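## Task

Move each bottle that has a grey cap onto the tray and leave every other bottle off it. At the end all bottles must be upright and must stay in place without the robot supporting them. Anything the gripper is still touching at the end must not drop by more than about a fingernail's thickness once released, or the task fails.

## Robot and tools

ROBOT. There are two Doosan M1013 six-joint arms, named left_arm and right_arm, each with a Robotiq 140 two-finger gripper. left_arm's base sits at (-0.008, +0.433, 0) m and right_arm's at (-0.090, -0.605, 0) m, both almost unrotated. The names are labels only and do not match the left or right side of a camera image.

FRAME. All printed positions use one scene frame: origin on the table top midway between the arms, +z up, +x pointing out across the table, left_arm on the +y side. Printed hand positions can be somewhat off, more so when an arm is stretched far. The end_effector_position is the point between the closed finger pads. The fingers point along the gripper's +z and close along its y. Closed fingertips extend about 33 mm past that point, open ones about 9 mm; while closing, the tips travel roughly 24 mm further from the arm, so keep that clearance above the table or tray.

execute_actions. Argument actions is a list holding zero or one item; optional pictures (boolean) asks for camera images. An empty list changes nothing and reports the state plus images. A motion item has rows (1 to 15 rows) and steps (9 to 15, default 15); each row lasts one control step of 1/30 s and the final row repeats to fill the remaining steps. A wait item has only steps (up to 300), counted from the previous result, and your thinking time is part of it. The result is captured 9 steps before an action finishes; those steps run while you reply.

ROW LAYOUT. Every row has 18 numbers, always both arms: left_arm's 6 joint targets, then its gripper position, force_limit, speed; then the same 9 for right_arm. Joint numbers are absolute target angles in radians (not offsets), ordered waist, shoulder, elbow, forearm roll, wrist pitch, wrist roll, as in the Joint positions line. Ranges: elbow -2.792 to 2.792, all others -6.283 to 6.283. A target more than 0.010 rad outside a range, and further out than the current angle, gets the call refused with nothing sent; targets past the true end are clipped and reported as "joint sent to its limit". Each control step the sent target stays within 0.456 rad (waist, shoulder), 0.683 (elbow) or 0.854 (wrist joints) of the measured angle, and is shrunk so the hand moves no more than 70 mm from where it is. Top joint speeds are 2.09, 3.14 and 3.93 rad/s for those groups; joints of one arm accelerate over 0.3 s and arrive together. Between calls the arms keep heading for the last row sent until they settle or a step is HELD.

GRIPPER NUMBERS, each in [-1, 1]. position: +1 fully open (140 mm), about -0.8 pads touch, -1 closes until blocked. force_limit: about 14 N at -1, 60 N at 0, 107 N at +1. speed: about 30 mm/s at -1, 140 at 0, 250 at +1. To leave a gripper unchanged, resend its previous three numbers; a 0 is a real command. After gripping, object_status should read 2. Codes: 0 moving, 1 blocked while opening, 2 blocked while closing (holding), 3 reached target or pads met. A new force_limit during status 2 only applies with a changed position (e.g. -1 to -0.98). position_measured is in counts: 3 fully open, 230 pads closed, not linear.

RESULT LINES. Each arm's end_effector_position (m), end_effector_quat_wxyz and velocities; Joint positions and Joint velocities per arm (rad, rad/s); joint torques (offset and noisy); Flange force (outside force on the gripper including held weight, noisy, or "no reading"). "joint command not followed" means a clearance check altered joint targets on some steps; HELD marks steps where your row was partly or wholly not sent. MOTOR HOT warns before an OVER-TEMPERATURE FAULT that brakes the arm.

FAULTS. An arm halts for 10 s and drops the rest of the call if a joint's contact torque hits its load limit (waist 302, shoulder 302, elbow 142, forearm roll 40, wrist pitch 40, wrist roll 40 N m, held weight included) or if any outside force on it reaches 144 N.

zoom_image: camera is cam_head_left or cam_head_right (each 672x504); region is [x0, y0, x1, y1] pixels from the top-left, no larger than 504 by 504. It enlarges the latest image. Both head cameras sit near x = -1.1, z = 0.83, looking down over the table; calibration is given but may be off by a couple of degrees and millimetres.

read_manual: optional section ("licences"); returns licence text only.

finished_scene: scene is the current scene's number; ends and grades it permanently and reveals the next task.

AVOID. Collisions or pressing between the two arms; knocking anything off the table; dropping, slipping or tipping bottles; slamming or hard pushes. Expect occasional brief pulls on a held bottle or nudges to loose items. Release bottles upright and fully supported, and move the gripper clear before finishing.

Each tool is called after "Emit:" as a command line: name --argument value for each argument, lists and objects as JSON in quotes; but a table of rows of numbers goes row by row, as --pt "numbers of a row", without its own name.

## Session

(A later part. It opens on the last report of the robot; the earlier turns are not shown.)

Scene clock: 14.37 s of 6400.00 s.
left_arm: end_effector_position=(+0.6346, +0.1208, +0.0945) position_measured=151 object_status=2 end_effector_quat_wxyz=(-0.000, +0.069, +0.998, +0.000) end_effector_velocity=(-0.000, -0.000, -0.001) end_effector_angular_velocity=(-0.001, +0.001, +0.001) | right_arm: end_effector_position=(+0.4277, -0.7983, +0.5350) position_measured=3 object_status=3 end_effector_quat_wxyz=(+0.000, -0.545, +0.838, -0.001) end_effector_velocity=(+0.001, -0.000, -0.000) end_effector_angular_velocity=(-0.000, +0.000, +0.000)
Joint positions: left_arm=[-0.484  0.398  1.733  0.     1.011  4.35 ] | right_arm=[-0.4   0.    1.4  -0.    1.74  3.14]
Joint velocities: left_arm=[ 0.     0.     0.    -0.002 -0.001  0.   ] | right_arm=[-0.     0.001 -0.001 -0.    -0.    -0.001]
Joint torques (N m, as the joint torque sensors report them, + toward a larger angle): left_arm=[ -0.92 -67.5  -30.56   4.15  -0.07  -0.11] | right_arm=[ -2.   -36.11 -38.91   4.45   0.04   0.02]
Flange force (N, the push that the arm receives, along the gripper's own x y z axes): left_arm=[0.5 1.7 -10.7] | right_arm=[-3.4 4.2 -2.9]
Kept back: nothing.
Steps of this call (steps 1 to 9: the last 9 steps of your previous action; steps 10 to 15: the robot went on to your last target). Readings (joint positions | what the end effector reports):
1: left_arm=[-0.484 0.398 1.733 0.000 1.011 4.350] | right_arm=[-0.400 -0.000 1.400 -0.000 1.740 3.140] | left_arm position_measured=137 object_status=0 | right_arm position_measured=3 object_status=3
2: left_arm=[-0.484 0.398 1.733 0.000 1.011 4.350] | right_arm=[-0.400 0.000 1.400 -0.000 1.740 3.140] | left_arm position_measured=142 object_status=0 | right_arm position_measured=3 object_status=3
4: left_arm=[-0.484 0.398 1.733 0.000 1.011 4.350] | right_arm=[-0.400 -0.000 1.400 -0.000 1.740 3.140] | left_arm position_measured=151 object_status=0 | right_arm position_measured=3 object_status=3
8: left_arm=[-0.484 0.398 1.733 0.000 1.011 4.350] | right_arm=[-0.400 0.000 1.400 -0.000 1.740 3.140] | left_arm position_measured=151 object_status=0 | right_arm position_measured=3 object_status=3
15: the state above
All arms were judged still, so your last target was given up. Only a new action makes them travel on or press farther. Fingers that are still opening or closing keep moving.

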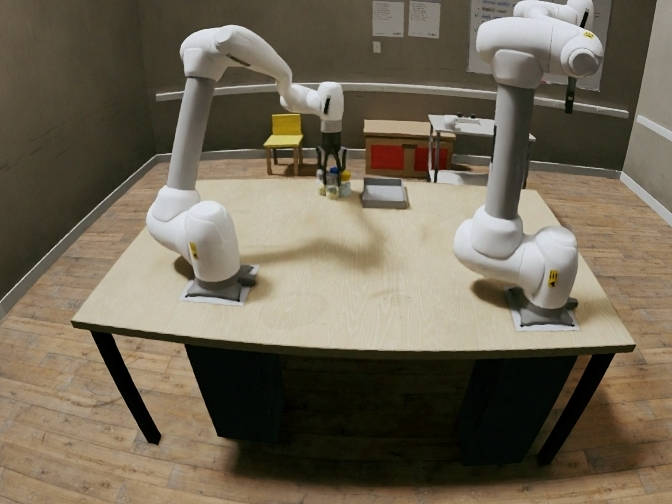

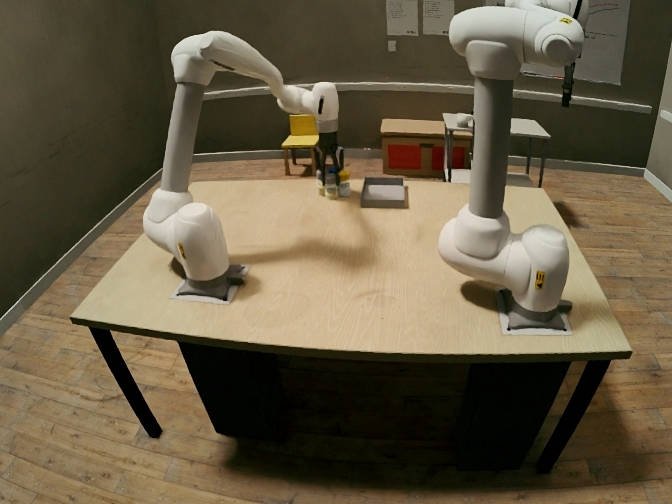

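Emit:
execute_actions --actions '[{"rows":[[-0.484,0.398,1.733,0,1.011,4.35,-0.98,0,-0.5,-0.4,0,1.4,0,1.74,3.14,1,0,0],[-0.484,0.398,1.733,0,1.011,4.35,-0.98,0,-0.5,-0.4,0,1.4,0,1.74,3.14,1,0,0],[-0.484,0.398,1.733,0,1.011,4.35,-0.98,0,-0.5,-0.4,0,1.4,0,1.74,3.14,1,0,0],[-0.484,0.398,1.733,0,1.011,4.35,-0.98,0,-0.5,-0.4,0,1.4,0,1.74,3.14,1,0,0],[-0.484,0.309,1.61,0,1.223,4.35,-0.98,0,-0.5,-0.4,0,1.4,0,1.74,3.14,1,0,0]]}]'

Emit:
execute_actions --actions '[{"steps":20}]'

Emit:
execute_actions --actions '[{"rows":[[-0.698,0.538,1.272,0,1.332,4.0,-0.98,0,-0.5,-0.4,0,1.4,0,1.74,3.14,1,0,0]]}]'

Emit:
execute_actions --actions '[{"steps":25}]'

Emit:
execute_actions --actions '[{"rows":[[-0.698,0.567,1.338,0,1.237,4.0,-0.98,0,-0.5,-0.4,0,1.4,0,1.74,3.14,1,0,0]]}]'

Emit:
execute_actions --actions '[{"steps":15}]' --pictures true

Emit:
zoom_image --camera "cam_head_left" --region '[305,135,425,215]'

Scene clock: 15.43 s of 6400.00 s.
left_arm: end_effector_position=(+0.6344, +0.1208, +0.0976) position_measured=153 object_status=0 end_effector_quat_wxyz=(-0.001, +0.069, +0.998, +0.000) end_effector_velocity=(-0.006, -0.000, +0.187) end_effector_angular_velocity=(+0.029, +0.074, +0.006) | right_arm: end_effector_position=(+0.4277, -0.7983, +0.5350) position_measured=3 object_status=3 end_effector_quat_wxyz=(+0.000, -0.545, +0.838, -0.001) end_effector_velocity=(-0.000, +0.000, -0.000) end_effector_angular_velocity=(+0.001, -0.001, +0.001)
Joint positions: left_arm=[-0.484  0.396  1.73  -0.     1.018  4.35 ] | right_arm=[-0.4   0.    1.4  -0.    1.74  3.14]
Joint velocities: left_arm=[-0.    -0.132 -0.195 -0.011  0.406 -0.   ] | right_arm=[-0.    -0.     0.001  0.001 -0.    -0.001]
Joint torques (N m, as the joint torque sensors report them, + toward a larger angle): left_arm=[   1.52 -114.95  -54.25    6.36    0.35   -0.26] | right_arm=[ -3.33 -38.5  -39.61   4.25  -0.24  -0.07]
Flange force (N, the push that the arm receives, along the gripper's own x y z axes): left_arm=[-2.7 -0.3 4.4] | right_arm=[-5.9 1.9 -2.7]
Steps of this call (steps 1 to 26: nothing new was sent; steps 27 to 32: the first 6 steps of this action). Readings (joint positions | what the end effector reports):
27: left_arm=[-0.484 0.398 1.733 -0.000 1.011 4.350] | right_arm=[-0.400 0.000 1.400 -0.000 1.740 3.140] | left_arm position_measured=151 object_status=0 | right_arm position_measured=3 object_status=3
28: left_arm=[-0.484 0.398 1.733 -0.000 1.011 4.350] | right_arm=[-0.400 0.000 1.400 -0.000 1.740 3.140] | left_arm position_measured=153 object_status=0 | right_arm position_measured=3 object_status=3
30: left_arm=[-0.484 0.398 1.733 -0.000 1.011 4.350] | right_arm=[-0.400 0.000 1.400 -0.000 1.740 3.140] | left_arm position_measured=153 object_status=0 | right_arm position_measured=3 object_status=3
32: the state above

Scene clock: 16.10 s of 6400.00 s.
left_arm: end_effector_position=(+0.6347, +0.1207, +0.2198) position_measured=153 object_status=2 end_effector_quat_wxyz=(-0.000, +0.069, +0.998, +0.000) end_effector_velocity=(-0.000, +0.000, +0.001) end_effector_angular_velocity=(-0.001, -0.001, +0.000) | right_arm: end_effector_position=(+0.4277, -0.7983, +0.5350) position_measured=3 object_status=3 end_effector_quat_wxyz=(+0.000, -0.545, +0.838, -0.001) end_effector_velocity=(-0.000, -0.001, +0.000) end_effector_angular_velocity=(-0.001, +0.001, -0.002)
Joint positions: left_arm=[-0.484  0.309  1.61   0.     1.223  4.35 ] | right_arm=[-0.4  -0.    1.4  -0.    1.74  3.14]
Joint velocities: left_arm=[ 0.    -0.001 -0.    -0.     0.     0.   ] | right_arm=[-0.001  0.    -0.    -0.001  0.     0.001]
Joint torques (N m, as the joint torque sensors report them, + toward a larger angle): left_arm=[  0.03 -69.87 -39.33   4.51   0.26   0.09] | right_arm=[ -1.7  -37.99 -39.64   4.17   0.01   0.12]
Flange force (N, the push that the arm receives, along the gripper's own x y z axes): left_arm=[1.7 0.6 0.0] | right_arm=[-2.8 2.5 -2.0]
Kept back: nothing.
Steps of this call (steps 1 to 9: the last 9 steps of your previous action; steps 10 to 20: the robot went on to your last target). Readings (joint positions | what the end effector reports):
1: left_arm=[-0.484 0.388 1.718 -0.000 1.038 4.350] | right_arm=[-0.400 0.000 1.400 -0.000 1.740 3.140] | left_arm position_measured=153 object_status=2 | right_arm position_measured=3 object_status=3
2: left_arm=[-0.484 0.374 1.698 -0.000 1.072 4.350] | right_arm=[-0.400 -0.000 1.400 -0.000 1.740 3.140] | left_arm position_measured=153 object_status=2 | right_arm position_measured=3 object_status=3
4: left_arm=[-0.484 0.346 1.662 0.000 1.134 4.350] | right_arm=[-0.400 0.000 1.400 -0.000 1.740 3.140] | left_arm position_measured=153 object_status=2 | right_arm position_measured=3 object_status=3
8: left_arm=[-0.484 0.310 1.613 0.000 1.218 4.350] | right_arm=[-0.400 0.000 1.400 -0.000 1.740 3.140] | left_arm position_measured=153 object_status=2 | right_arm position_measured=3 object_status=3
20: the state above

Scene clock: 16.30 s of 6400.00 s.
left_arm: end_effector_position=(+0.6528, +0.0542, +0.2231) position_measured=153 object_status=2 end_effector_quat_wxyz=(-0.000, +0.048, +0.999, -0.000) end_effector_velocity=(+0.100, -0.483, +0.011) end_effector_angular_velocity=(+0.003, +0.002, +0.294) | right_arm: end_effector_position=(+0.4277, -0.7983, +0.5350) position_measured=3 object_status=3 end_effector_quat_wxyz=(+0.000, -0.545, +0.838, -0.001) end_effector_velocity=(+0.000, -0.001, -0.001) end_effector_angular_velocity=(+0.001, +0.001, -0.000)
Joint positions: left_arm=[-0.549  0.379  1.506 -0.     1.256  4.244] | right_arm=[-0.4   0.    1.4  -0.    1.74  3.14]
Joint velocities: left_arm=[-0.466  0.498 -0.735  0.002  0.24  -0.76 ] | right_arm=[-0.001  0.001 -0.     0.     0.    -0.001]
Joint torques (N m, as the joint torque sensors report them, + toward a larger angle): left_arm=[  8.36 -94.93 -39.74   5.27   0.46  -0.7 ] | right_arm=[ -2.22 -36.71 -39.3    4.28  -0.12  -0.2 ]
Flange force (N, the push that the arm receives, along the gripper's own x y z axes): left_arm=[-1.5 2.1 2.2] | right_arm=[-4.2 3.7 -2.6]
Steps of this call (steps 1 to 6: the first 6 steps of this action). Readings (joint positions | what the end effector reports):
1: left_arm=[-0.484 0.309 1.610 -0.000 1.223 4.350] | right_arm=[-0.400 0.000 1.400 -0.000 1.740 3.140] | left_arm position_measured=153 object_status=2 | right_arm position_measured=3 object_status=3
2: left_arm=[-0.487 0.312 1.604 -0.000 1.225 4.345] | right_arm=[-0.400 0.000 1.400 -0.000 1.740 3.140] | left_arm position_measured=153 object_status=2 | right_arm position_measured=3 object_status=3
4: left_arm=[-0.514 0.341 1.561 -0.000 1.239 4.300] | right_arm=[-0.400 0.000 1.400 -0.000 1.740 3.140] | left_arm position_measured=153 object_status=2 | right_arm position_measured=3 object_status=3
6: the state above

Scene clock: 17.13 s of 6400.00 s.
left_arm: end_effector_position=(+0.6647, -0.1048, +0.2200) position_measured=153 object_status=2 end_effector_quat_wxyz=(-0.000, +0.001, +1.000, +0.000) end_effector_velocity=(-0.000, -0.000, -0.000) end_effector_angular_velocity=(+0.000, +0.000, -0.000) | right_arm: end_effector_position=(+0.4277, -0.7983, +0.5350) position_measured=3 object_status=3 end_effector_quat_wxyz=(+0.000, -0.545, +0.838, -0.001) end_effector_velocity=(-0.000, -0.001, -0.000) end_effector_angular_velocity=(-0.001, +0.000, -0.002)
Joint positions: left_arm=[-0.698  0.538  1.272 -0.     1.332  4.   ] | right_arm=[-0.4  -0.    1.4  -0.    1.74  3.14]
Joint velocities: left_arm=[-0.  0. -0. -0.  0.  0.] | right_arm=[-0.001  0.     0.    -0.001 -0.     0.001]
Joint torques (N m, as the joint torque sensors report them, + toward a larger angle): left_arm=[ -1.74 -92.33 -40.14   4.88   0.41  -0.16] | right_arm=[ -2.55 -38.18 -39.78   4.35  -0.04   0.2 ]
Flange force (N, the push that the arm receives, along the gripper's own x y z axes): left_arm=[-0.2 2.6 -0.3] | right_arm=[-4.2 2.5 -1.9]
Kept back: nothing.
Steps of this call (steps 1 to 9: the last 9 steps of your previous action; steps 10 to 25: the robot went on to your last target). Readings (joint positions | what the end effector reports):
1: left_arm=[-0.565 0.396 1.482 -0.000 1.264 4.218] | right_arm=[-0.400 0.000 1.400 -0.000 1.740 3.140] | left_arm position_measured=153 object_status=2 | right_arm position_measured=3 object_status=3
2: left_arm=[-0.581 0.412 1.457 -0.000 1.272 4.192] | right_arm=[-0.400 0.000 1.400 -0.000 1.740 3.140] | left_arm position_measured=153 object_status=2 | right_arm position_measured=3 object_status=3
4: left_arm=[-0.612 0.446 1.407 -0.000 1.288 4.140] | right_arm=[-0.400 0.000 1.400 -0.000 1.740 3.140] | left_arm position_measured=153 object_status=2 | right_arm position_measured=3 object_status=3
8: left_arm=[-0.674 0.513 1.309 -0.000 1.320 4.039] | right_arm=[-0.400 -0.000 1.400 -0.000 1.740 3.140] | left_arm position_measured=153 object_status=2 | right_arm position_measured=3 object_status=3
25: the state above

Scene clock: 17.33 s of 6400.00 s.
left_arm: end_effector_position=(+0.6646, -0.1049, +0.1612) position_measured=153 object_status=2 end_effector_quat_wxyz=(-0.001, +0.001, +1.000, +0.001) end_effector_velocity=(+0.006, -0.005, -0.108) end_effector_angular_velocity=(-0.019, -0.021, +0.000) | right_arm: end_effector_position=(+0.4277, -0.7983, +0.5350) position_measured=3 object_status=3 end_effector_quat_wxyz=(+0.000, -0.545, +0.838, -0.001) end_effector_velocity=(+0.000, +0.000, -0.000) end_effector_angular_velocity=(-0.000, +0.001, +0.001)
Joint positions: left_arm=[-0.698  0.567  1.336 -0.     1.242  4.   ] | right_arm=[-0.4   0.    1.4  -0.    1.74  3.14]
Joint velocities: left_arm=[ 0.     0.056  0.113 -0.    -0.197  0.   ] | right_arm=[ 0.001  0.     0.    -0.001  0.     0.   ]
Joint torques (N m, as the joint torque sensors report them, + toward a larger angle): left_arm=[   3.11 -161.85  -69.21    7.9     0.52   -0.24] | right_arm=[ -1.5  -37.18 -38.93   3.84  -0.13  -0.03]
Flange force (N, the push that the arm receives, along the gripper's own x y z axes): left_arm=[-4.9 -3.0 1.6] | right_arm=[-2.8 2.8 -3.5]
Steps of this call (steps 1 to 6: the first 6 steps of this action). Readings (joint positions | what the end effector reports):
1: left_arm=[-0.698 0.538 1.272 -0.000 1.332 4.000] | right_arm=[-0.400 0.000 1.400 -0.000 1.740 3.140] | left_arm position_measured=153 object_status=2 | right_arm position_measured=3 object_status=3
2: left_arm=[-0.698 0.540 1.276 0.000 1.326 4.000] | right_arm=[-0.400 0.000 1.400 -0.000 1.740 3.140] | left_arm position_measured=153 object_status=2 | right_arm position_measured=3 object_status=3
4: left_arm=[-0.698 0.554 1.311 0.000 1.276 4.000] | right_arm=[-0.400 0.000 1.400 -0.000 1.740 3.140] | left_arm position_measured=153 object_status=2 | right_arm position_measured=3 object_status=3
6: the state above

Scene clock: 17.83 s of 6400.00 s.
left_arm: end_effector_position=(+0.6649, -0.1051, +0.1596) position_measured=153 object_status=2 end_effector_quat_wxyz=(-0.000, +0.001, +1.000, +0.000) end_effector_velocity=(-0.000, +0.000, +0.000) end_effector_angular_velocity=(+0.000, -0.000, -0.000) | right_arm: end_effector_position=(+0.4277, -0.7983, +0.5350) position_measured=3 object_status=3 end_effector_quat_wxyz=(+0.000, -0.545, +0.838, -0.001) end_effector_velocity=(-0.001, -0.001, +0.001) end_effector_angular_velocity=(-0.002, -0.001, -0.001)
Joint positions: left_arm=[-0.698  0.567  1.338 -0.     1.237  4.   ] | right_arm=[-0.4   0.    1.4  -0.    1.74  3.14]
Joint velocities: left_arm=[-0.    -0.001  0.001  0.    -0.    -0.   ] | right_arm=[-0.    -0.001 -0.    -0.001  0.     0.001]
Joint torques (N m, as the joint torque sensors report them, + toward a larger angle): left_arm=[ -0.44 -92.87 -39.72   4.26   0.26  -0.29] | right_arm=[ -3.07 -37.35 -39.49   4.26  -0.2    0.01]
Flange force (N, the push that the arm receives, along the gripper's own x y z axes): left_arm=[3.3 3.3 -0.5] | right_arm=[-5.5 4.0 -2.8]
Kept back: nothing.
Steps of this call (steps 1 to 9: the last 9 steps of your previous action; steps 10 to 15: the robot went on to your last target). Readings (joint positions | what the end effector reports):
1: left_arm=[-0.698 0.567 1.337 -0.000 1.239 4.000] | right_arm=[-0.400 0.000 1.400 -0.000 1.740 3.140] | left_arm position_measured=153 object_status=2 | right_arm position_measured=3 object_status=3
2: left_arm=[-0.698 0.567 1.337 -0.000 1.238 4.000] | right_arm=[-0.400 0.000 1.400 -0.000 1.740 3.140] | left_arm position_measured=153 object_status=2 | right_arm position_measured=3 object_status=3
4: left_arm=[-0.698 0.567 1.338 -0.000 1.237 4.000] | right_arm=[-0.400 0.000 1.400 -0.000 1.740 3.140] | left_arm position_measured=153 object_status=2 | right_arm position_measured=3 object_status=3
8: left_arm=[-0.698 0.567 1.338 -0.000 1.237 4.000] | right_arm=[-0.400 0.000 1.400 -0.000 1.740 3.140] | left_arm position_measured=153 object_status=2 | right_arm position_measured=3 object_status=3
15: the state above
All arms were judged still, so your last target was given up. Only a new action makes them travel on or press farther. Fingers that are still opening or closing keep moving.

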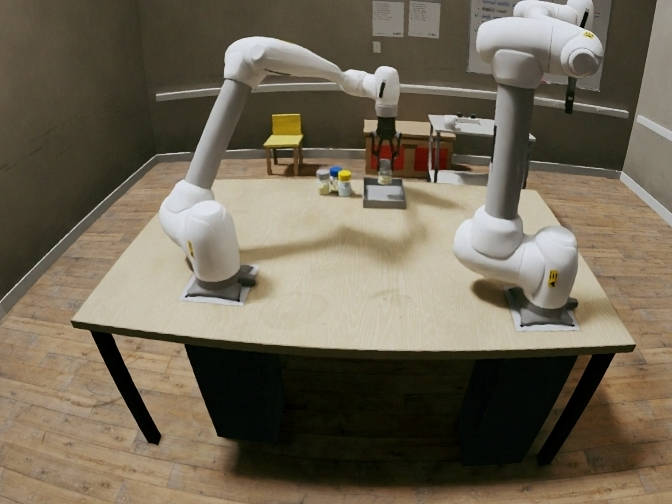

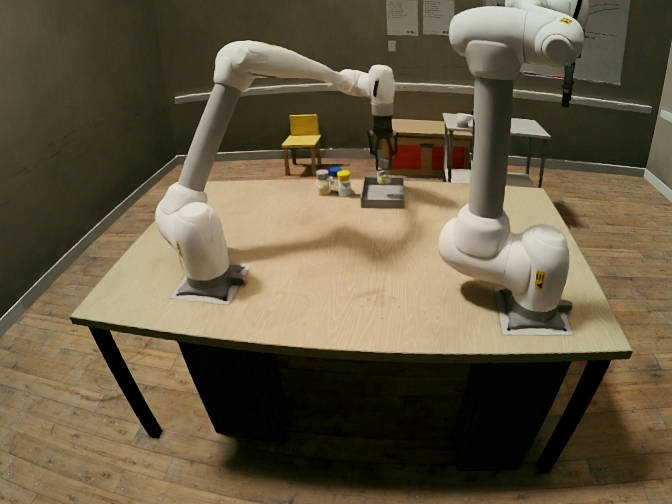

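Region (305, 135, 425, 215) of cam_head_left's 672x504 image, scaled by 4.200, with more detail than that image has.

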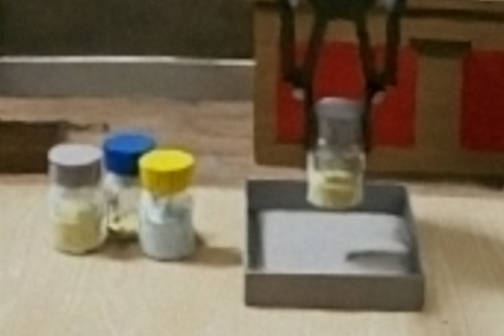

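Emit:
execute_actions --actions '[{"rows":[[-0.69,0.6,1.34,0,1.202,4.0,-0.98,0,-0.5,-0.4,0,1.4,0,1.74,3.14,1,0,0],[-0.69,0.6,1.34,0,1.202,4.0,-0.98,0,-0.5,-0.4,0,1.4,0,1.74,3.14,1,0,0],[-0.69,0.6,1.34,0,1.202,4.0,-0.98,0,-0.5,-0.4,0,1.4,0,1.74,3.14,1,0,0],[-0.684,0.61,1.34,0,1.192,4.0,-0.98,0,-0.5,-0.4,0,1.4,0,1.74,3.14,1,0,0],[-0.684,0.61,1.34,0,1.192,4.0,-0.98,0,-0.5,-0.4,0,1.4,0,1.74,3.14,1,0,0],[-0.684,0.615,1.343,0,1.184,4.0,-0.98,0,-0.5,-0.4,0,1.4,0,1.74,3.14,1,0,0],[-0.684,0.62,1.346,0,1.176,4.0,-0.98,0,-0.5,-0.4,0,1.4,0,1.74,3.14,1,0,0],[-0.684,0.6236,1.3485,0,1.1695,4.0,-0.98,0,-0.5,-0.4,0,1.4,0,1.74,3.14,1,0,0]]}]'

Emit:
execute_actions --actions '[{"steps":15}]' --pictures true

Emit:
zoom_image --camera "cam_head_left" --region '[305,135,425,215]'

Scene clock: 18.63 s of 6400.00 s.
left_arm: end_effector_position=(+0.6799, -0.1050, +0.1253) position_measured=153 object_status=2 end_effector_quat_wxyz=(-0.000, -0.005, +1.000, +0.000) end_effector_velocity=(+0.075, +0.024, -0.130) end_effector_angular_velocity=(+0.001, +0.001, +0.077) | right_arm: end_effector_position=(+0.4277, -0.7983, +0.5350) position_measured=3 object_status=3 end_effector_quat_wxyz=(+0.000, -0.545, +0.838, -0.001) end_effector_velocity=(+0.000, -0.001, -0.000) end_effector_angular_velocity=(+0.000, +0.001, +0.000)
Joint positions: left_arm=[-0.687  0.605  1.34  -0.     1.197  4.   ] | right_arm=[-0.4  -0.    1.4  -0.    1.74  3.14]
Joint velocities: left_arm=[ 0.076  0.149  0.001 -0.    -0.148 -0.   ] | right_arm=[-0.001  0.001  0.    -0.    -0.    -0.001]
Joint torques (N m, as the joint torque sensors report them, + toward a larger angle): left_arm=[  -4.65 -106.57  -41.55    4.74    0.76   -0.02] | right_arm=[ -0.23 -36.36 -38.78   4.87  -0.3    0.03]
Flange force (N, the push that the arm receives, along the gripper's own x y z axes): left_arm=[3.0 6.3 -0.2] | right_arm=[0.0 3.5 -3.9]
Steps of this call (steps 1 to 18: nothing new was sent; steps 19 to 24: the first 6 steps of this action). Readings (joint positions | what the end effector reports):
19: left_arm=[-0.698 0.567 1.338 0.000 1.237 4.000] | right_arm=[-0.400 -0.000 1.400 -0.000 1.740 3.140] | left_arm position_measured=153 object_status=2 | right_arm position_measured=3 object_status=3
20: left_arm=[-0.697 0.570 1.338 0.000 1.234 4.000] | right_arm=[-0.400 0.000 1.400 -0.000 1.740 3.140] | left_arm position_measured=153 object_status=2 | right_arm position_measured=3 object_status=3
22: left_arm=[-0.692 0.591 1.340 -0.000 1.212 4.000] | right_arm=[-0.400 0.000 1.400 -0.000 1.740 3.140] | left_arm position_measured=153 object_status=2 | right_arm position_measured=3 object_status=3
24: the state above

Scene clock: 19.13 s of 6400.00 s.
left_arm: end_effector_position=(+0.6844, -0.1057, +0.1050) position_measured=153 object_status=2 end_effector_quat_wxyz=(+0.000, -0.006, +1.000, -0.000) end_effector_velocity=(+0.001, +0.000, -0.001) end_effector_angular_velocity=(+0.000, -0.000, +0.000) | right_arm: end_effector_position=(+0.4277, -0.7983, +0.5350) position_measured=3 object_status=3 end_effector_quat_wxyz=(+0.000, -0.545, +0.838, -0.001) end_effector_velocity=(+0.000, +0.001, +0.000) end_effector_angular_velocity=(+0.001, -0.001, -0.000)
Joint positions: left_arm=[-0.684  0.624  1.348 -0.     1.17   4.   ] | right_arm=[-0.4   0.    1.4  -0.    1.74  3.14]
Joint velocities: left_arm=[ 0.001  0.     0.     0.    -0.001  0.   ] | right_arm=[ 0.    -0.    -0.     0.001  0.     0.001]
Joint torques (N m, as the joint torque sensors report them, + toward a larger angle): left_arm=[ -1.03 -99.34 -38.67   4.47   0.13  -0.1 ] | right_arm=[ -2.81 -36.86 -39.3    4.48   0.05   0.24]
Flange force (N, the push that the arm receives, along the gripper's own x y z axes): left_arm=[-0.9 1.0 1.1] | right_arm=[-4.3 4.2 -2.5]
Kept back: nothing.
Steps of this call (steps 1 to 9: the last 9 steps of your previous action; steps 10 to 15: the robot went on to your last target). Readings (joint positions | what the end effector reports):
1: left_arm=[-0.685 0.610 1.341 -0.000 1.192 4.000] | right_arm=[-0.400 0.000 1.400 -0.000 1.740 3.140] | left_arm position_measured=153 object_status=2 | right_arm position_measured=3 object_status=3
2: left_arm=[-0.684 0.614 1.342 -0.000 1.185 4.000] | right_arm=[-0.400 0.000 1.400 -0.000 1.740 3.140] | left_arm position_measured=153 object_status=2 | right_arm position_measured=3 object_status=3
4: left_arm=[-0.684 0.621 1.347 -0.000 1.173 4.000] | right_arm=[-0.400 0.000 1.400 -0.000 1.740 3.140] | left_arm position_measured=153 object_status=2 | right_arm position_measured=3 object_status=3
8: left_arm=[-0.684 0.623 1.348 -0.000 1.170 4.000] | right_arm=[-0.400 0.000 1.400 -0.000 1.740 3.140] | left_arm position_measured=153 object_status=2 | right_arm position_measured=3 object_status=3
15: the state above

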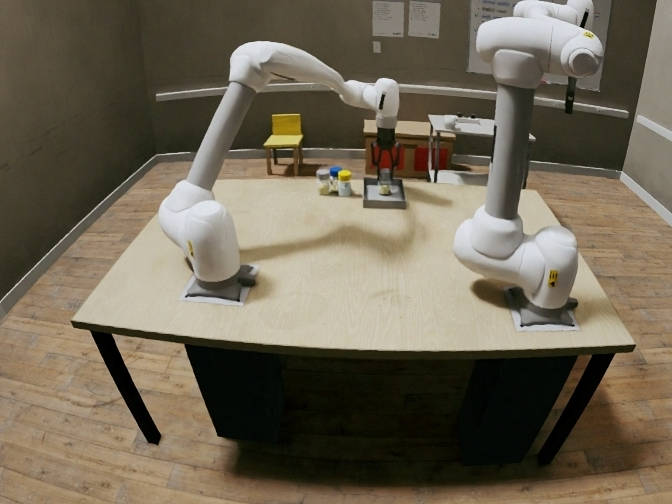

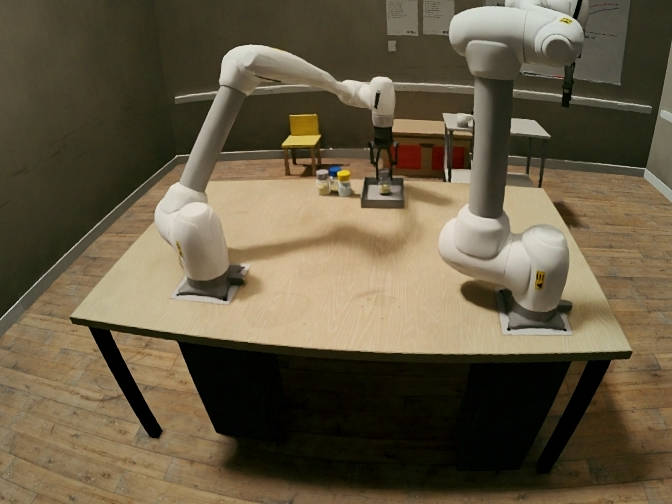

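Region (305, 135, 425, 215) of cam_head_left's 672x504 image, scaled by 4.200, with more detail than that image has.

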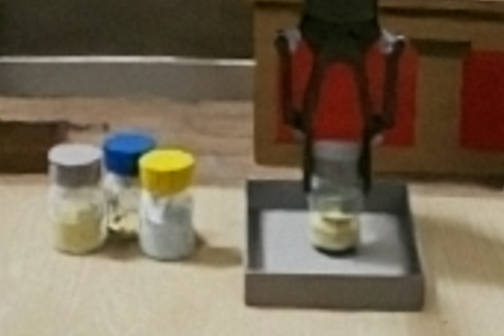

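Lower 5 mm.

Emit:
execute_actions --actions '[{"rows":[[-0.684,0.627,1.353,0,1.1616,4.0,-0.98,0,-0.5,-0.4,0,1.4,0,1.74,3.14,1,0,0]]}]'

Emit:
execute_actions --actions '[{"steps":12}]'

Scene clock: 19.73 s of 6400.00 s.
left_arm: end_effector_position=(+0.6845, -0.1056, +0.0998) position_measured=153 object_status=2 end_effector_quat_wxyz=(+0.000, -0.006, +1.000, +0.000) end_effector_velocity=(-0.001, -0.000, -0.003) end_effector_angular_velocity=(-0.000, +0.001, +0.000) | right_arm: end_effector_position=(+0.4277, -0.7983, +0.5350) position_measured=3 object_status=3 end_effector_quat_wxyz=(+0.000, -0.545, +0.838, -0.001) end_effector_velocity=(+0.000, +0.000, -0.000) end_effector_angular_velocity=(+0.000, -0.000, -0.000)
Joint positions: left_arm=[-0.684  0.627  1.353  0.     1.162  4.   ] | right_arm=[-0.4   0.    1.4  -0.    1.74  3.14]
Joint velocities: left_arm=[-0.     0.001  0.003 -0.001 -0.004 -0.   ] | right_arm=[ 0.  0. -0.  0. -0.  0.]
Joint torques (N m, as the joint torque sensors report them, + toward a larger angle): left_arm=[  0.23 -98.3  -37.6    4.73   0.47  -0.01] | right_arm=[ -2.38 -35.7  -38.83   4.26  -0.19  -0.28]
Flange force (N, the push that the arm receives, along the gripper's own x y z axes): left_arm=[0.1 0.0 -0.3] | right_arm=[-4.3 5.0 -3.6]
Steps of this call (steps 1 to 12: the robot went on to your last target; steps 13 to 18: the first 6 steps of this action). Readings (joint positions | what the end effector reports):
13: left_arm=[-0.684 0.624 1.349 0.000 1.169 4.000] | right_arm=[-0.400 0.000 1.400 -0.000 1.740 3.140] | left_arm position_measured=153 object_status=2 | right_arm position_measured=3 object_status=3
14: left_arm=[-0.684 0.625 1.350 0.000 1.167 4.000] | right_arm=[-0.400 0.000 1.400 -0.000 1.740 3.140] | left_arm position_measured=153 object_status=2 | right_arm position_measured=3 object_status=3
16: left_arm=[-0.684 0.627 1.353 0.000 1.163 4.000] | right_arm=[-0.400 0.000 1.400 -0.000 1.740 3.140] | left_arm position_measured=153 object_status=2 | right_arm position_measured=3 object_status=3
18: the state above

Scene clock: 20.13 s of 6400.00 s.
left_arm: end_effector_position=(+0.6844, -0.1056, +0.0996) position_measured=153 object_status=2 end_effector_quat_wxyz=(+0.000, -0.006, +1.000, +0.000) end_effector_velocity=(-0.000, -0.001, +0.000) end_effector_angular_velocity=(-0.001, -0.000, -0.001) | right_arm: end_effector_position=(+0.4277, -0.7983, +0.5350) position_measured=3 object_status=3 end_effector_quat_wxyz=(+0.000, -0.545, +0.838, -0.001) end_effector_velocity=(+0.000, +0.000, -0.000) end_effector_angular_velocity=(+0.000, +0.000, +0.001)
Joint positions: left_arm=[-0.684  0.627  1.353  0.     1.162  4.   ] | right_arm=[-0.4   0.    1.4  -0.    1.74  3.14]
Joint velocities: left_arm=[-0.001  0.    -0.001 -0.    -0.     0.   ] | right_arm=[ 0.     0.001  0.    -0.    -0.    -0.001]
Joint torques (N m, as the joint torque sensors report them, + toward a larger angle): left_arm=[  0.03 -98.65 -39.2    4.74   0.3   -0.44] | right_arm=[ -1.85 -37.58 -39.36   4.48  -0.23  -0.26]
Flange force (N, the push that the arm receives, along the gripper's own x y z axes): left_arm=[2.3 2.0 1.2] | right_arm=[-3.6 2.7 -3.0]
Kept back: nothing.
Steps of this call (steps 1 to 9: the last 9 steps of your previous action; steps 10 to 12: the robot went on to your last target). Readings (joint positions | what the end effector reports):
1: left_arm=[-0.684 0.627 1.353 0.000 1.162 4.000] | right_arm=[-0.400 -0.000 1.400 -0.000 1.740 3.140] | left_arm position_measured=153 object_status=2 | right_arm position_measured=3 object_status=3
2: left_arm=[-0.684 0.627 1.353 0.000 1.162 4.000] | right_arm=[-0.400 0.000 1.400 -0.000 1.740 3.140] | left_arm position_measured=153 object_status=2 | right_arm position_measured=3 object_status=3
4: left_arm=[-0.684 0.627 1.353 0.000 1.162 4.000] | right_arm=[-0.400 0.000 1.400 -0.000 1.740 3.140] | left_arm position_measured=153 object_status=2 | right_arm position_measured=3 object_status=3
8: left_arm=[-0.684 0.627 1.353 0.000 1.162 4.000] | right_arm=[-0.400 0.000 1.400 -0.000 1.740 3.140] | left_arm position_measured=153 object_status=2 | right_arm position_measured=3 object_status=3
12: the state above

Emit:
execute_actions --actions '[{"rows":[[-0.684,0.629,1.356,0,1.157,4.0,-0.98,0,-0.5,-0.4,0,1.4,0,1.74,3.14,1,0,0],[-0.684,0.629,1.356,0,1.157,4.0,-0.98,0,-0.5,-0.4,0,1.4,0,1.74,3.14,1,0,0],[-0.684,0.629,1.356,0,1.157,4.0,-0.98,0,-0.5,-0.4,0,1.4,0,1.74,3.14,1,0,0],[-0.684,0.629,1.356,0,1.157,4.0,-0.98,0,-0.5,-0.4,0,1.4,0,1.74,3.14,1,0,0],[-0.684,0.629,1.356,0,1.157,4.0,0.3,0,-0.5,-0.4,0,1.4,0,1.74,3.14,1,0,0]]}]'

Emit:
execute_actions --actions '[{"steps":20}]'

Emit:
execute_actions --actions '[{"rows":[[-0.684,0.58,1.27,0,1.292,4.0,0.3,0,-0.5,-0.4,0,1.4,0,1.74,3.14,1,0,0]]}]'

Emit:
execute_actions --actions '[{"rows":[[-0.407,0.39,1.58,0,1.172,5.18,0.3,0,-0.5,-0.4,0,1.4,0,1.74,3.14,1,0,0]]}]'

Emit:
execute_actions --actions '[{"steps":25}]'

Emit:
execute_actions --actions '[{"rows":[[-0.407,0.4165,1.622,0,1.103,5.18,0.3,0,-0.5,-0.4,0,1.4,0,1.74,3.14,1,0,0]]}]'

Emit:
execute_actions --actions '[{"steps":12}]' --pictures true

Emit:
zoom_image --camera "cam_head_left" --region '[295,135,415,215]'

Emit:
zoom_image --camera "cam_head_right" --region '[295,135,415,215]'

Scene clock: 21.40 s of 6400.00 s.
left_arm: end_effector_position=(+0.6843, -0.1056, +0.0968) position_measured=153 object_status=0 end_effector_quat_wxyz=(+0.000, -0.006, +1.000, -0.000) end_effector_velocity=(-0.005, +0.004, -0.012) end_effector_angular_velocity=(+0.008, +0.008, -0.001) | right_arm: end_effector_position=(+0.4277, -0.7983, +0.5350) position_measured=3 object_status=3 end_effector_quat_wxyz=(+0.000, -0.545, +0.838, -0.001) end_effector_velocity=(-0.000, -0.000, +0.000) end_effector_angular_velocity=(-0.001, +0.000, -0.000)
Joint positions: left_arm=[-0.684  0.629  1.356 -0.     1.157  4.   ] | right_arm=[-0.4   0.    1.4  -0.    1.74  3.14]
Joint velocities: left_arm=[-0.     0.004  0.016  0.    -0.01   0.   ] | right_arm=[-0.    -0.     0.    -0.001 -0.     0.   ]
Joint torques (N m, as the joint torque sensors report them, + toward a larger angle): left_arm=[ -1.25 -64.72 -21.86   3.02  -0.31  -0.17] | right_arm=[ -0.85 -36.93 -39.16   4.4    0.04  -0.21]
Flange force (N, the push that the arm receives, along the gripper's own x y z axes): left_arm=[5.8 5.9 -29.4] | right_arm=[-2.0 3.9 -2.8]
Steps of this call (steps 1 to 15: the robot went on to your last target; steps 16 to 32: nothing new was sent; steps 33 to 38: the first 6 steps of this action). Readings (joint positions | what the end effector reports):
33: left_arm=[-0.684 0.627 1.353 -0.000 1.162 4.000] | right_arm=[-0.400 0.000 1.400 -0.000 1.740 3.140] | left_arm position_measured=153 object_status=2 | right_arm position_measured=3 object_status=3
34: left_arm=[-0.684 0.628 1.354 -0.000 1.160 4.000] | right_arm=[-0.400 -0.000 1.400 -0.000 1.740 3.140] | left_arm position_measured=153 object_status=2 | right_arm position_measured=3 object_status=3
36: left_arm=[-0.684 0.629 1.355 -0.000 1.158 4.000] | right_arm=[-0.400 0.000 1.400 -0.000 1.740 3.140] | left_arm position_measured=153 object_status=2 | right_arm position_measured=3 object_status=3
38: the state above

Scene clock: 22.07 s of 6400.00 s.
left_arm: end_effector_position=(+0.6842, -0.1055, +0.0963) position_measured=91 object_status=3 end_effector_quat_wxyz=(-0.000, -0.006, +1.000, +0.000) end_effector_velocity=(-0.000, +0.000, -0.000) end_effector_angular_velocity=(-0.000, +0.001, +0.000) | right_arm: end_effector_position=(+0.4277, -0.7983, +0.5350) position_measured=3 object_status=3 end_effector_quat_wxyz=(+0.000, -0.545, +0.838, -0.001) end_effector_velocity=(-0.000, +0.000, +0.000) end_effector_angular_velocity=(-0.000, -0.001, +0.001)
Joint positions: left_arm=[-0.684  0.629  1.356 -0.     1.157  4.   ] | right_arm=[-0.4   0.    1.4  -0.    1.74  3.14]
Joint velocities: left_arm=[ 0.     0.     0.    -0.001  0.     0.   ] | right_arm=[ 0.    -0.001 -0.     0.    -0.    -0.   ]
Joint torques (N m, as the joint torque sensors report them, + toward a larger angle): left_arm=[ -0.89 -96.43 -37.99   4.25   0.3   -0.27] | right_arm=[ -2.89 -38.14 -38.76   4.47  -0.13   0.11]
Flange force (N, the push that the arm receives, along the gripper's own x y z axes): left_arm=[2.0 3.6 -1.2] | right_arm=[-5.0 1.3 -4.3]
Kept back: nothing.
Steps of this call (steps 1 to 9: the last 9 steps of your previous action; steps 10 to 15: the robot went on to your last target; steps 16 to 20: nothing new was sent). Readings (joint positions | what the end effector reports):
1: left_arm=[-0.684 0.629 1.356 -0.000 1.157 4.000] | right_arm=[-0.400 -0.000 1.400 -0.000 1.740 3.140] | left_arm position_measured=147 object_status=0 | right_arm position_measured=3 object_status=3
2: left_arm=[-0.684 0.629 1.356 -0.000 1.157 4.000] | right_arm=[-0.400 0.000 1.400 -0.000 1.740 3.140] | left_arm position_measured=142 object_status=0 | right_arm position_measured=3 object_status=3
4: left_arm=[-0.684 0.629 1.356 -0.000 1.157 4.000] | right_arm=[-0.400 0.000 1.400 -0.000 1.740 3.140] | left_arm position_measured=133 object_status=0 | right_arm position_measured=3 object_status=3
8: left_arm=[-0.684 0.629 1.356 -0.000 1.157 4.000] | right_arm=[-0.400 0.000 1.400 -0.000 1.740 3.140] | left_arm position_measured=114 object_status=0 | right_arm position_measured=3 object_status=3
20: the state above
All arms were judged still, so your last target was given up. Only a new action makes them travel on or press farther. Fingers that are still opening or closing keep moving.

Scene clock: 22.27 s of 6400.00 s.
left_arm: end_effector_position=(+0.6856, -0.1065, +0.1703) position_measured=91 object_status=3 end_effector_quat_wxyz=(+0.001, -0.006, +1.000, -0.000) end_effector_velocity=(-0.015, +0.013, +0.370) end_effector_angular_velocity=(+0.008, +0.009, +0.000) | right_arm: end_effector_position=(+0.4277, -0.7983, +0.5350) position_measured=3 object_status=3 end_effector_quat_wxyz=(+0.000, -0.545, +0.838, -0.001) end_effector_velocity=(-0.000, -0.000, +0.000) end_effector_angular_velocity=(-0.002, +0.000, -0.000)
Joint positions: left_arm=[-0.684  0.588  1.284  0.     1.268  4.   ] | right_arm=[-0.4   0.    1.4  -0.    1.74  3.14]
Joint velocities: left_arm=[-0.    -0.21  -0.347  0.     0.569 -0.   ] | right_arm=[-0.    -0.     0.    -0.002 -0.    -0.   ]
Joint torques (N m, as the joint torque sensors report them, + toward a larger angle): left_arm=[ -3.05 -45.94 -18.51   2.2    0.16  -0.16] | right_arm=[ -0.42 -38.85 -39.02   4.63   0.09  -0.25]
Flange force (N, the push that the arm receives, along the gripper's own x y z axes): left_arm=[6.2 6.2 -0.5] | right_arm=[-1.4 0.6 -3.5]
Steps of this call (steps 1 to 6: the first 6 steps of this action). Readings (joint positions | what the end effector reports):
1: left_arm=[-0.684 0.629 1.356 -0.000 1.157 4.000] | right_arm=[-0.400 0.000 1.400 -0.000 1.740 3.140] | left_arm position_measured=91 object_status=3 | right_arm position_measured=3 object_status=3
2: left_arm=[-0.684 0.627 1.352 -0.000 1.163 4.000] | right_arm=[-0.400 0.000 1.400 -0.000 1.740 3.140] | left_arm position_measured=91 object_status=3 | right_arm position_measured=3 object_status=3
4: left_arm=[-0.684 0.609 1.319 -0.000 1.216 4.000] | right_arm=[-0.400 0.000 1.400 -0.000 1.740 3.140] | left_arm position_measured=91 object_status=3 | right_arm position_measured=3 object_status=3
6: the state above

Scene clock: 22.77 s of 6400.00 s.
left_arm: end_effector_position=(+0.6938, -0.0548, +0.1837) position_measured=91 object_status=3 end_effector_quat_wxyz=(-0.001, +0.050, +0.999, +0.000) end_effector_velocity=(+0.074, +0.460, +0.007) end_effector_angular_velocity=(-0.010, -0.010, -1.071) | right_arm: end_effector_position=(+0.4277, -0.7983, +0.5350) position_measured=3 object_status=3 end_effector_quat_wxyz=(+0.000, -0.545, +0.838, -0.001) end_effector_velocity=(+0.000, +0.001, -0.001) end_effector_angular_velocity=(-0.000, +0.001, +0.001)
Joint positions: left_arm=[-0.631  0.544  1.33  -0.     1.269  4.165] | right_arm=[-0.4   0.    1.4  -0.    1.74  3.14]
Joint velocities: left_arm=[ 0.482 -0.33   0.516 -0.001 -0.2    1.554] | right_arm=[ 0.002  0.001  0.001 -0.001  0.     0.   ]
Joint torques (N m, as the joint torque sensors report them, + toward a larger angle): left_arm=[-15.37 -87.16 -41.22   4.18   0.36  -0.23] | right_arm=[ -1.08 -37.75 -39.09   4.29  -0.36   0.11]
Flange force (N, the push that the arm receives, along the gripper's own x y z axes): left_arm=[4.7 8.1 -2.4] | right_arm=[-1.8 1.9 -3.6]
Steps of this call (steps 1 to 9: the last 9 steps of your previous action; steps 10 to 15: the first 6 steps of this action). Readings (joint positions | what the end effector reports):
10: left_arm=[-0.684 0.580 1.270 -0.000 1.292 4.000] | right_arm=[-0.400 0.000 1.400 -0.000 1.740 3.140] | left_arm position_measured=91 object_status=3 | right_arm position_measured=3 object_status=3
11: left_arm=[-0.682 0.579 1.272 -0.000 1.292 4.006] | right_arm=[-0.400 0.000 1.400 -0.000 1.740 3.140] | left_arm position_measured=91 object_status=3 | right_arm position_measured=3 object_status=3
13: left_arm=[-0.664 0.566 1.294 -0.000 1.283 4.062] | right_arm=[-0.400 0.000 1.400 -0.000 1.740 3.140] | left_arm position_measured=91 object_status=3 | right_arm position_measured=3 object_status=3
15: the state above

Scene clock: 23.60 s of 6400.00 s.
left_arm: end_effector_position=(+0.6903, +0.1559, +0.1761) position_measured=91 object_status=3 end_effector_quat_wxyz=(-0.000, +0.431, +0.903, -0.000) end_effector_velocity=(+0.000, +0.000, +0.000) end_effector_angular_velocity=(-0.001, -0.000, +0.001) | right_arm: end_effector_position=(+0.4277, -0.7983, +0.5350) position_measured=3 object_status=3 end_effector_quat_wxyz=(+0.000, -0.545, +0.838, -0.001) end_effector_velocity=(-0.001, -0.000, +0.000) end_effector_angular_velocity=(+0.000, -0.000, -0.000)
Joint positions: left_arm=[-0.407  0.39   1.58  -0.     1.172  5.18 ] | right_arm=[-0.4   0.    1.4  -0.    1.74  3.14]
Joint velocities: left_arm=[ 0.001 -0.    -0.    -0.001 -0.     0.001] | right_arm=[-0.001 -0.001  0.     0.     0.    -0.001]
Joint torques (N m, as the joint torque sensors report them, + toward a larger angle): left_arm=[ -0.4  -75.41 -37.76   4.47   0.03  -0.15] | right_arm=[ -2.51 -38.26 -38.89   4.62  -0.03   0.13]
Flange force (N, the push that the arm receives, along the gripper's own x y z axes): left_arm=[2.2 -0.4 -2.2] | right_arm=[-4.1 1.2 -3.9]
Kept back: nothing.
Steps of this call (steps 1 to 9: the last 9 steps of your previous action; steps 10 to 25: the robot went on to your last target). Readings (joint positions | what the end effector reports):
1: left_arm=[-0.616 0.533 1.347 -0.000 1.262 4.218] | right_arm=[-0.400 0.000 1.400 -0.000 1.740 3.140] | left_arm position_measured=91 object_status=3 | right_arm position_measured=3 object_status=3
2: left_arm=[-0.602 0.524 1.363 -0.000 1.256 4.271] | right_arm=[-0.400 0.000 1.400 -0.000 1.740 3.140] | left_arm position_measured=91 object_status=3 | right_arm position_measured=3 object_status=3
4: left_arm=[-0.573 0.504 1.394 -0.000 1.244 4.387] | right_arm=[-0.400 0.000 1.400 -0.000 1.740 3.140] | left_arm position_measured=91 object_status=3 | right_arm position_measured=3 object_status=3
8: left_arm=[-0.518 0.466 1.456 -0.000 1.220 4.648] | right_arm=[-0.400 0.000 1.400 -0.000 1.740 3.140] | left_arm position_measured=91 object_status=3 | right_arm position_measured=3 object_status=3
25: the state above

Scene clock: 23.80 s of 6400.00 s.
left_arm: end_effector_position=(+0.6894, +0.1564, +0.1357) position_measured=91 object_status=3 end_effector_quat_wxyz=(-0.000, +0.431, +0.903, -0.000) end_effector_velocity=(+0.010, -0.005, -0.025) end_effector_angular_velocity=(-0.012, -0.026, -0.000) | right_arm: end_effector_position=(+0.4277, -0.7983, +0.5350) position_measured=3 object_status=3 end_effector_quat_wxyz=(+0.000, -0.545, +0.838, -0.001) end_effector_velocity=(+0.000, +0.001, -0.000) end_effector_angular_velocity=(+0.002, -0.000, +0.002)
Joint positions: left_arm=[-0.407  0.416  1.621 -0.     1.105  5.18 ] | right_arm=[-0.4   0.    1.4  -0.    1.74  3.14]
Joint velocities: left_arm=[-0.     0.02   0.02   0.    -0.069  0.   ] | right_arm=[ 0.001  0.    -0.     0.002  0.    -0.001]
Joint torques (N m, as the joint torque sensors report them, + toward a larger angle): left_arm=[   2.32 -108.39  -51.      6.21    0.09   -0.22] | right_arm=[ -2.02 -37.31 -39.84   4.31  -0.12  -0.11]
Flange force (N, the push that the arm receives, along the gripper's own x y z axes): left_arm=[1.4 -0.9 -5.6] | right_arm=[-3.9 4.1 -1.8]
Steps of this call (steps 1 to 6: the first 6 steps of this action). Readings (joint positions | what the end effector reports):
1: left_arm=[-0.407 0.390 1.580 -0.000 1.172 5.180] | right_arm=[-0.400 -0.000 1.400 -0.000 1.740 3.140] | left_arm position_measured=91 object_status=3 | right_arm position_measured=3 object_status=3
2: left_arm=[-0.407 0.392 1.584 0.000 1.165 5.180] | right_arm=[-0.400 0.000 1.400 -0.000 1.740 3.140] | left_arm position_measured=91 object_status=3 | right_arm position_measured=3 object_status=3
4: left_arm=[-0.407 0.408 1.610 0.000 1.124 5.180] | right_arm=[-0.400 0.000 1.400 -0.000 1.740 3.140] | left_arm position_measured=91 object_status=3 | right_arm position_measured=3 object_status=3
6: the state above

Scene clock: 24.20 s of 6400.00 s.
left_arm: end_effector_position=(+0.6896, +0.1564, +0.1350) position_measured=91 object_status=3 end_effector_quat_wxyz=(+0.000, +0.431, +0.903, +0.000) end_effector_velocity=(-0.001, -0.001, -0.000) end_effector_angular_velocity=(-0.001, +0.001, +0.001) | right_arm: end_effector_position=(+0.4277, -0.7983, +0.5350) position_measured=3 object_status=3 end_effector_quat_wxyz=(+0.000, -0.545, +0.838, -0.001) end_effector_velocity=(-0.001, -0.001, +0.001) end_effector_angular_velocity=(-0.002, -0.001, -0.001)
Joint positions: left_arm=[-0.407  0.416  1.622 -0.     1.103  5.18 ] | right_arm=[-0.4   0.    1.4  -0.    1.74  3.14]
Joint velocities: left_arm=[-0.     0.     0.001 -0.002 -0.    -0.   ] | right_arm=[-0.002 -0.001 -0.    -0.001 -0.    -0.002]
Joint torques (N m, as the joint torque sensors report them, + toward a larger angle): left_arm=[  0.84 -75.9  -37.09   4.43   0.28  -0.32] | right_arm=[ -0.79 -38.34 -39.45   4.31   0.37  -0.15]
Flange force (N, the push that the arm receives, along the gripper's own x y z axes): left_arm=[3.6 -3.0 -1.9] | right_arm=[-1.1 1.9 -2.1]
Kept back: nothing.
Steps of this call (steps 1 to 9: the last 9 steps of your previous action; steps 10 to 12: the robot went on to your last target). Readings (joint positions | what the end effector reports):
1: left_arm=[-0.407 0.416 1.621 -0.000 1.104 5.180] | right_arm=[-0.400 0.000 1.400 -0.000 1.740 3.140] | left_arm position_measured=91 object_status=3 | right_arm position_measured=3 object_status=3
2: left_arm=[-0.407 0.416 1.621 -0.000 1.103 5.180] | right_arm=[-0.400 0.000 1.400 -0.000 1.740 3.140] | left_arm position_measured=91 object_status=3 | right_arm position_measured=3 object_status=3
4: left_arm=[-0.407 0.416 1.622 -0.000 1.103 5.180] | right_arm=[-0.400 0.000 1.400 -0.000 1.740 3.140] | left_arm position_measured=91 object_status=3 | right_arm position_measured=3 object_status=3
8: left_arm=[-0.407 0.416 1.622 -0.000 1.103 5.180] | right_arm=[-0.400 -0.000 1.400 -0.000 1.740 3.140] | left_arm position_measured=91 object_status=3 | right_arm position_measured=3 object_status=3
12: the state above

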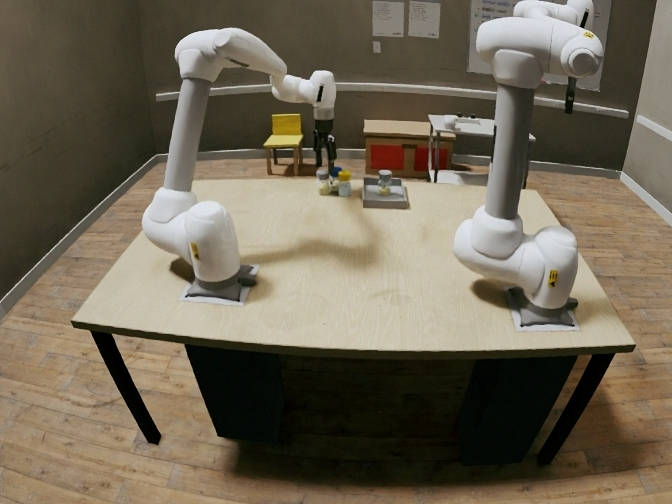

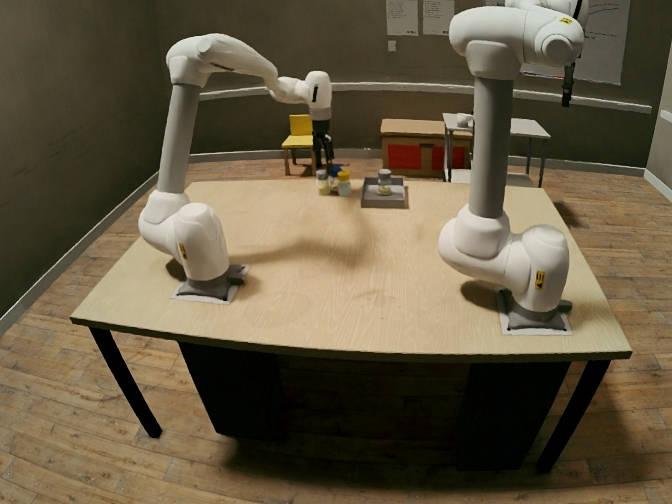

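Region (295, 135, 415, 215) of cam_head_left's 672x504 image, scaled by 4.200, with more detail than that image has.

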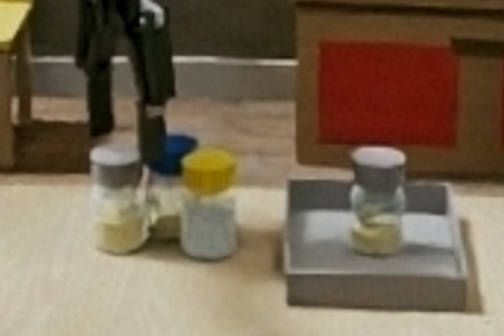

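Region (295, 135, 415, 215) of cam_head_right's 672x504 image, scaled by 4.200, with more detail than that image has.

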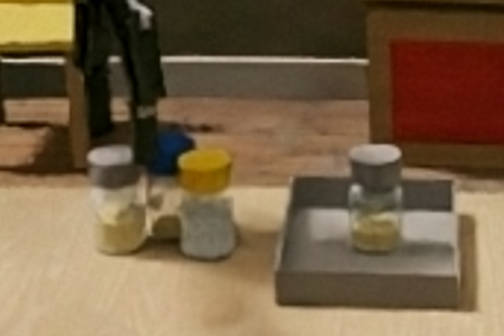

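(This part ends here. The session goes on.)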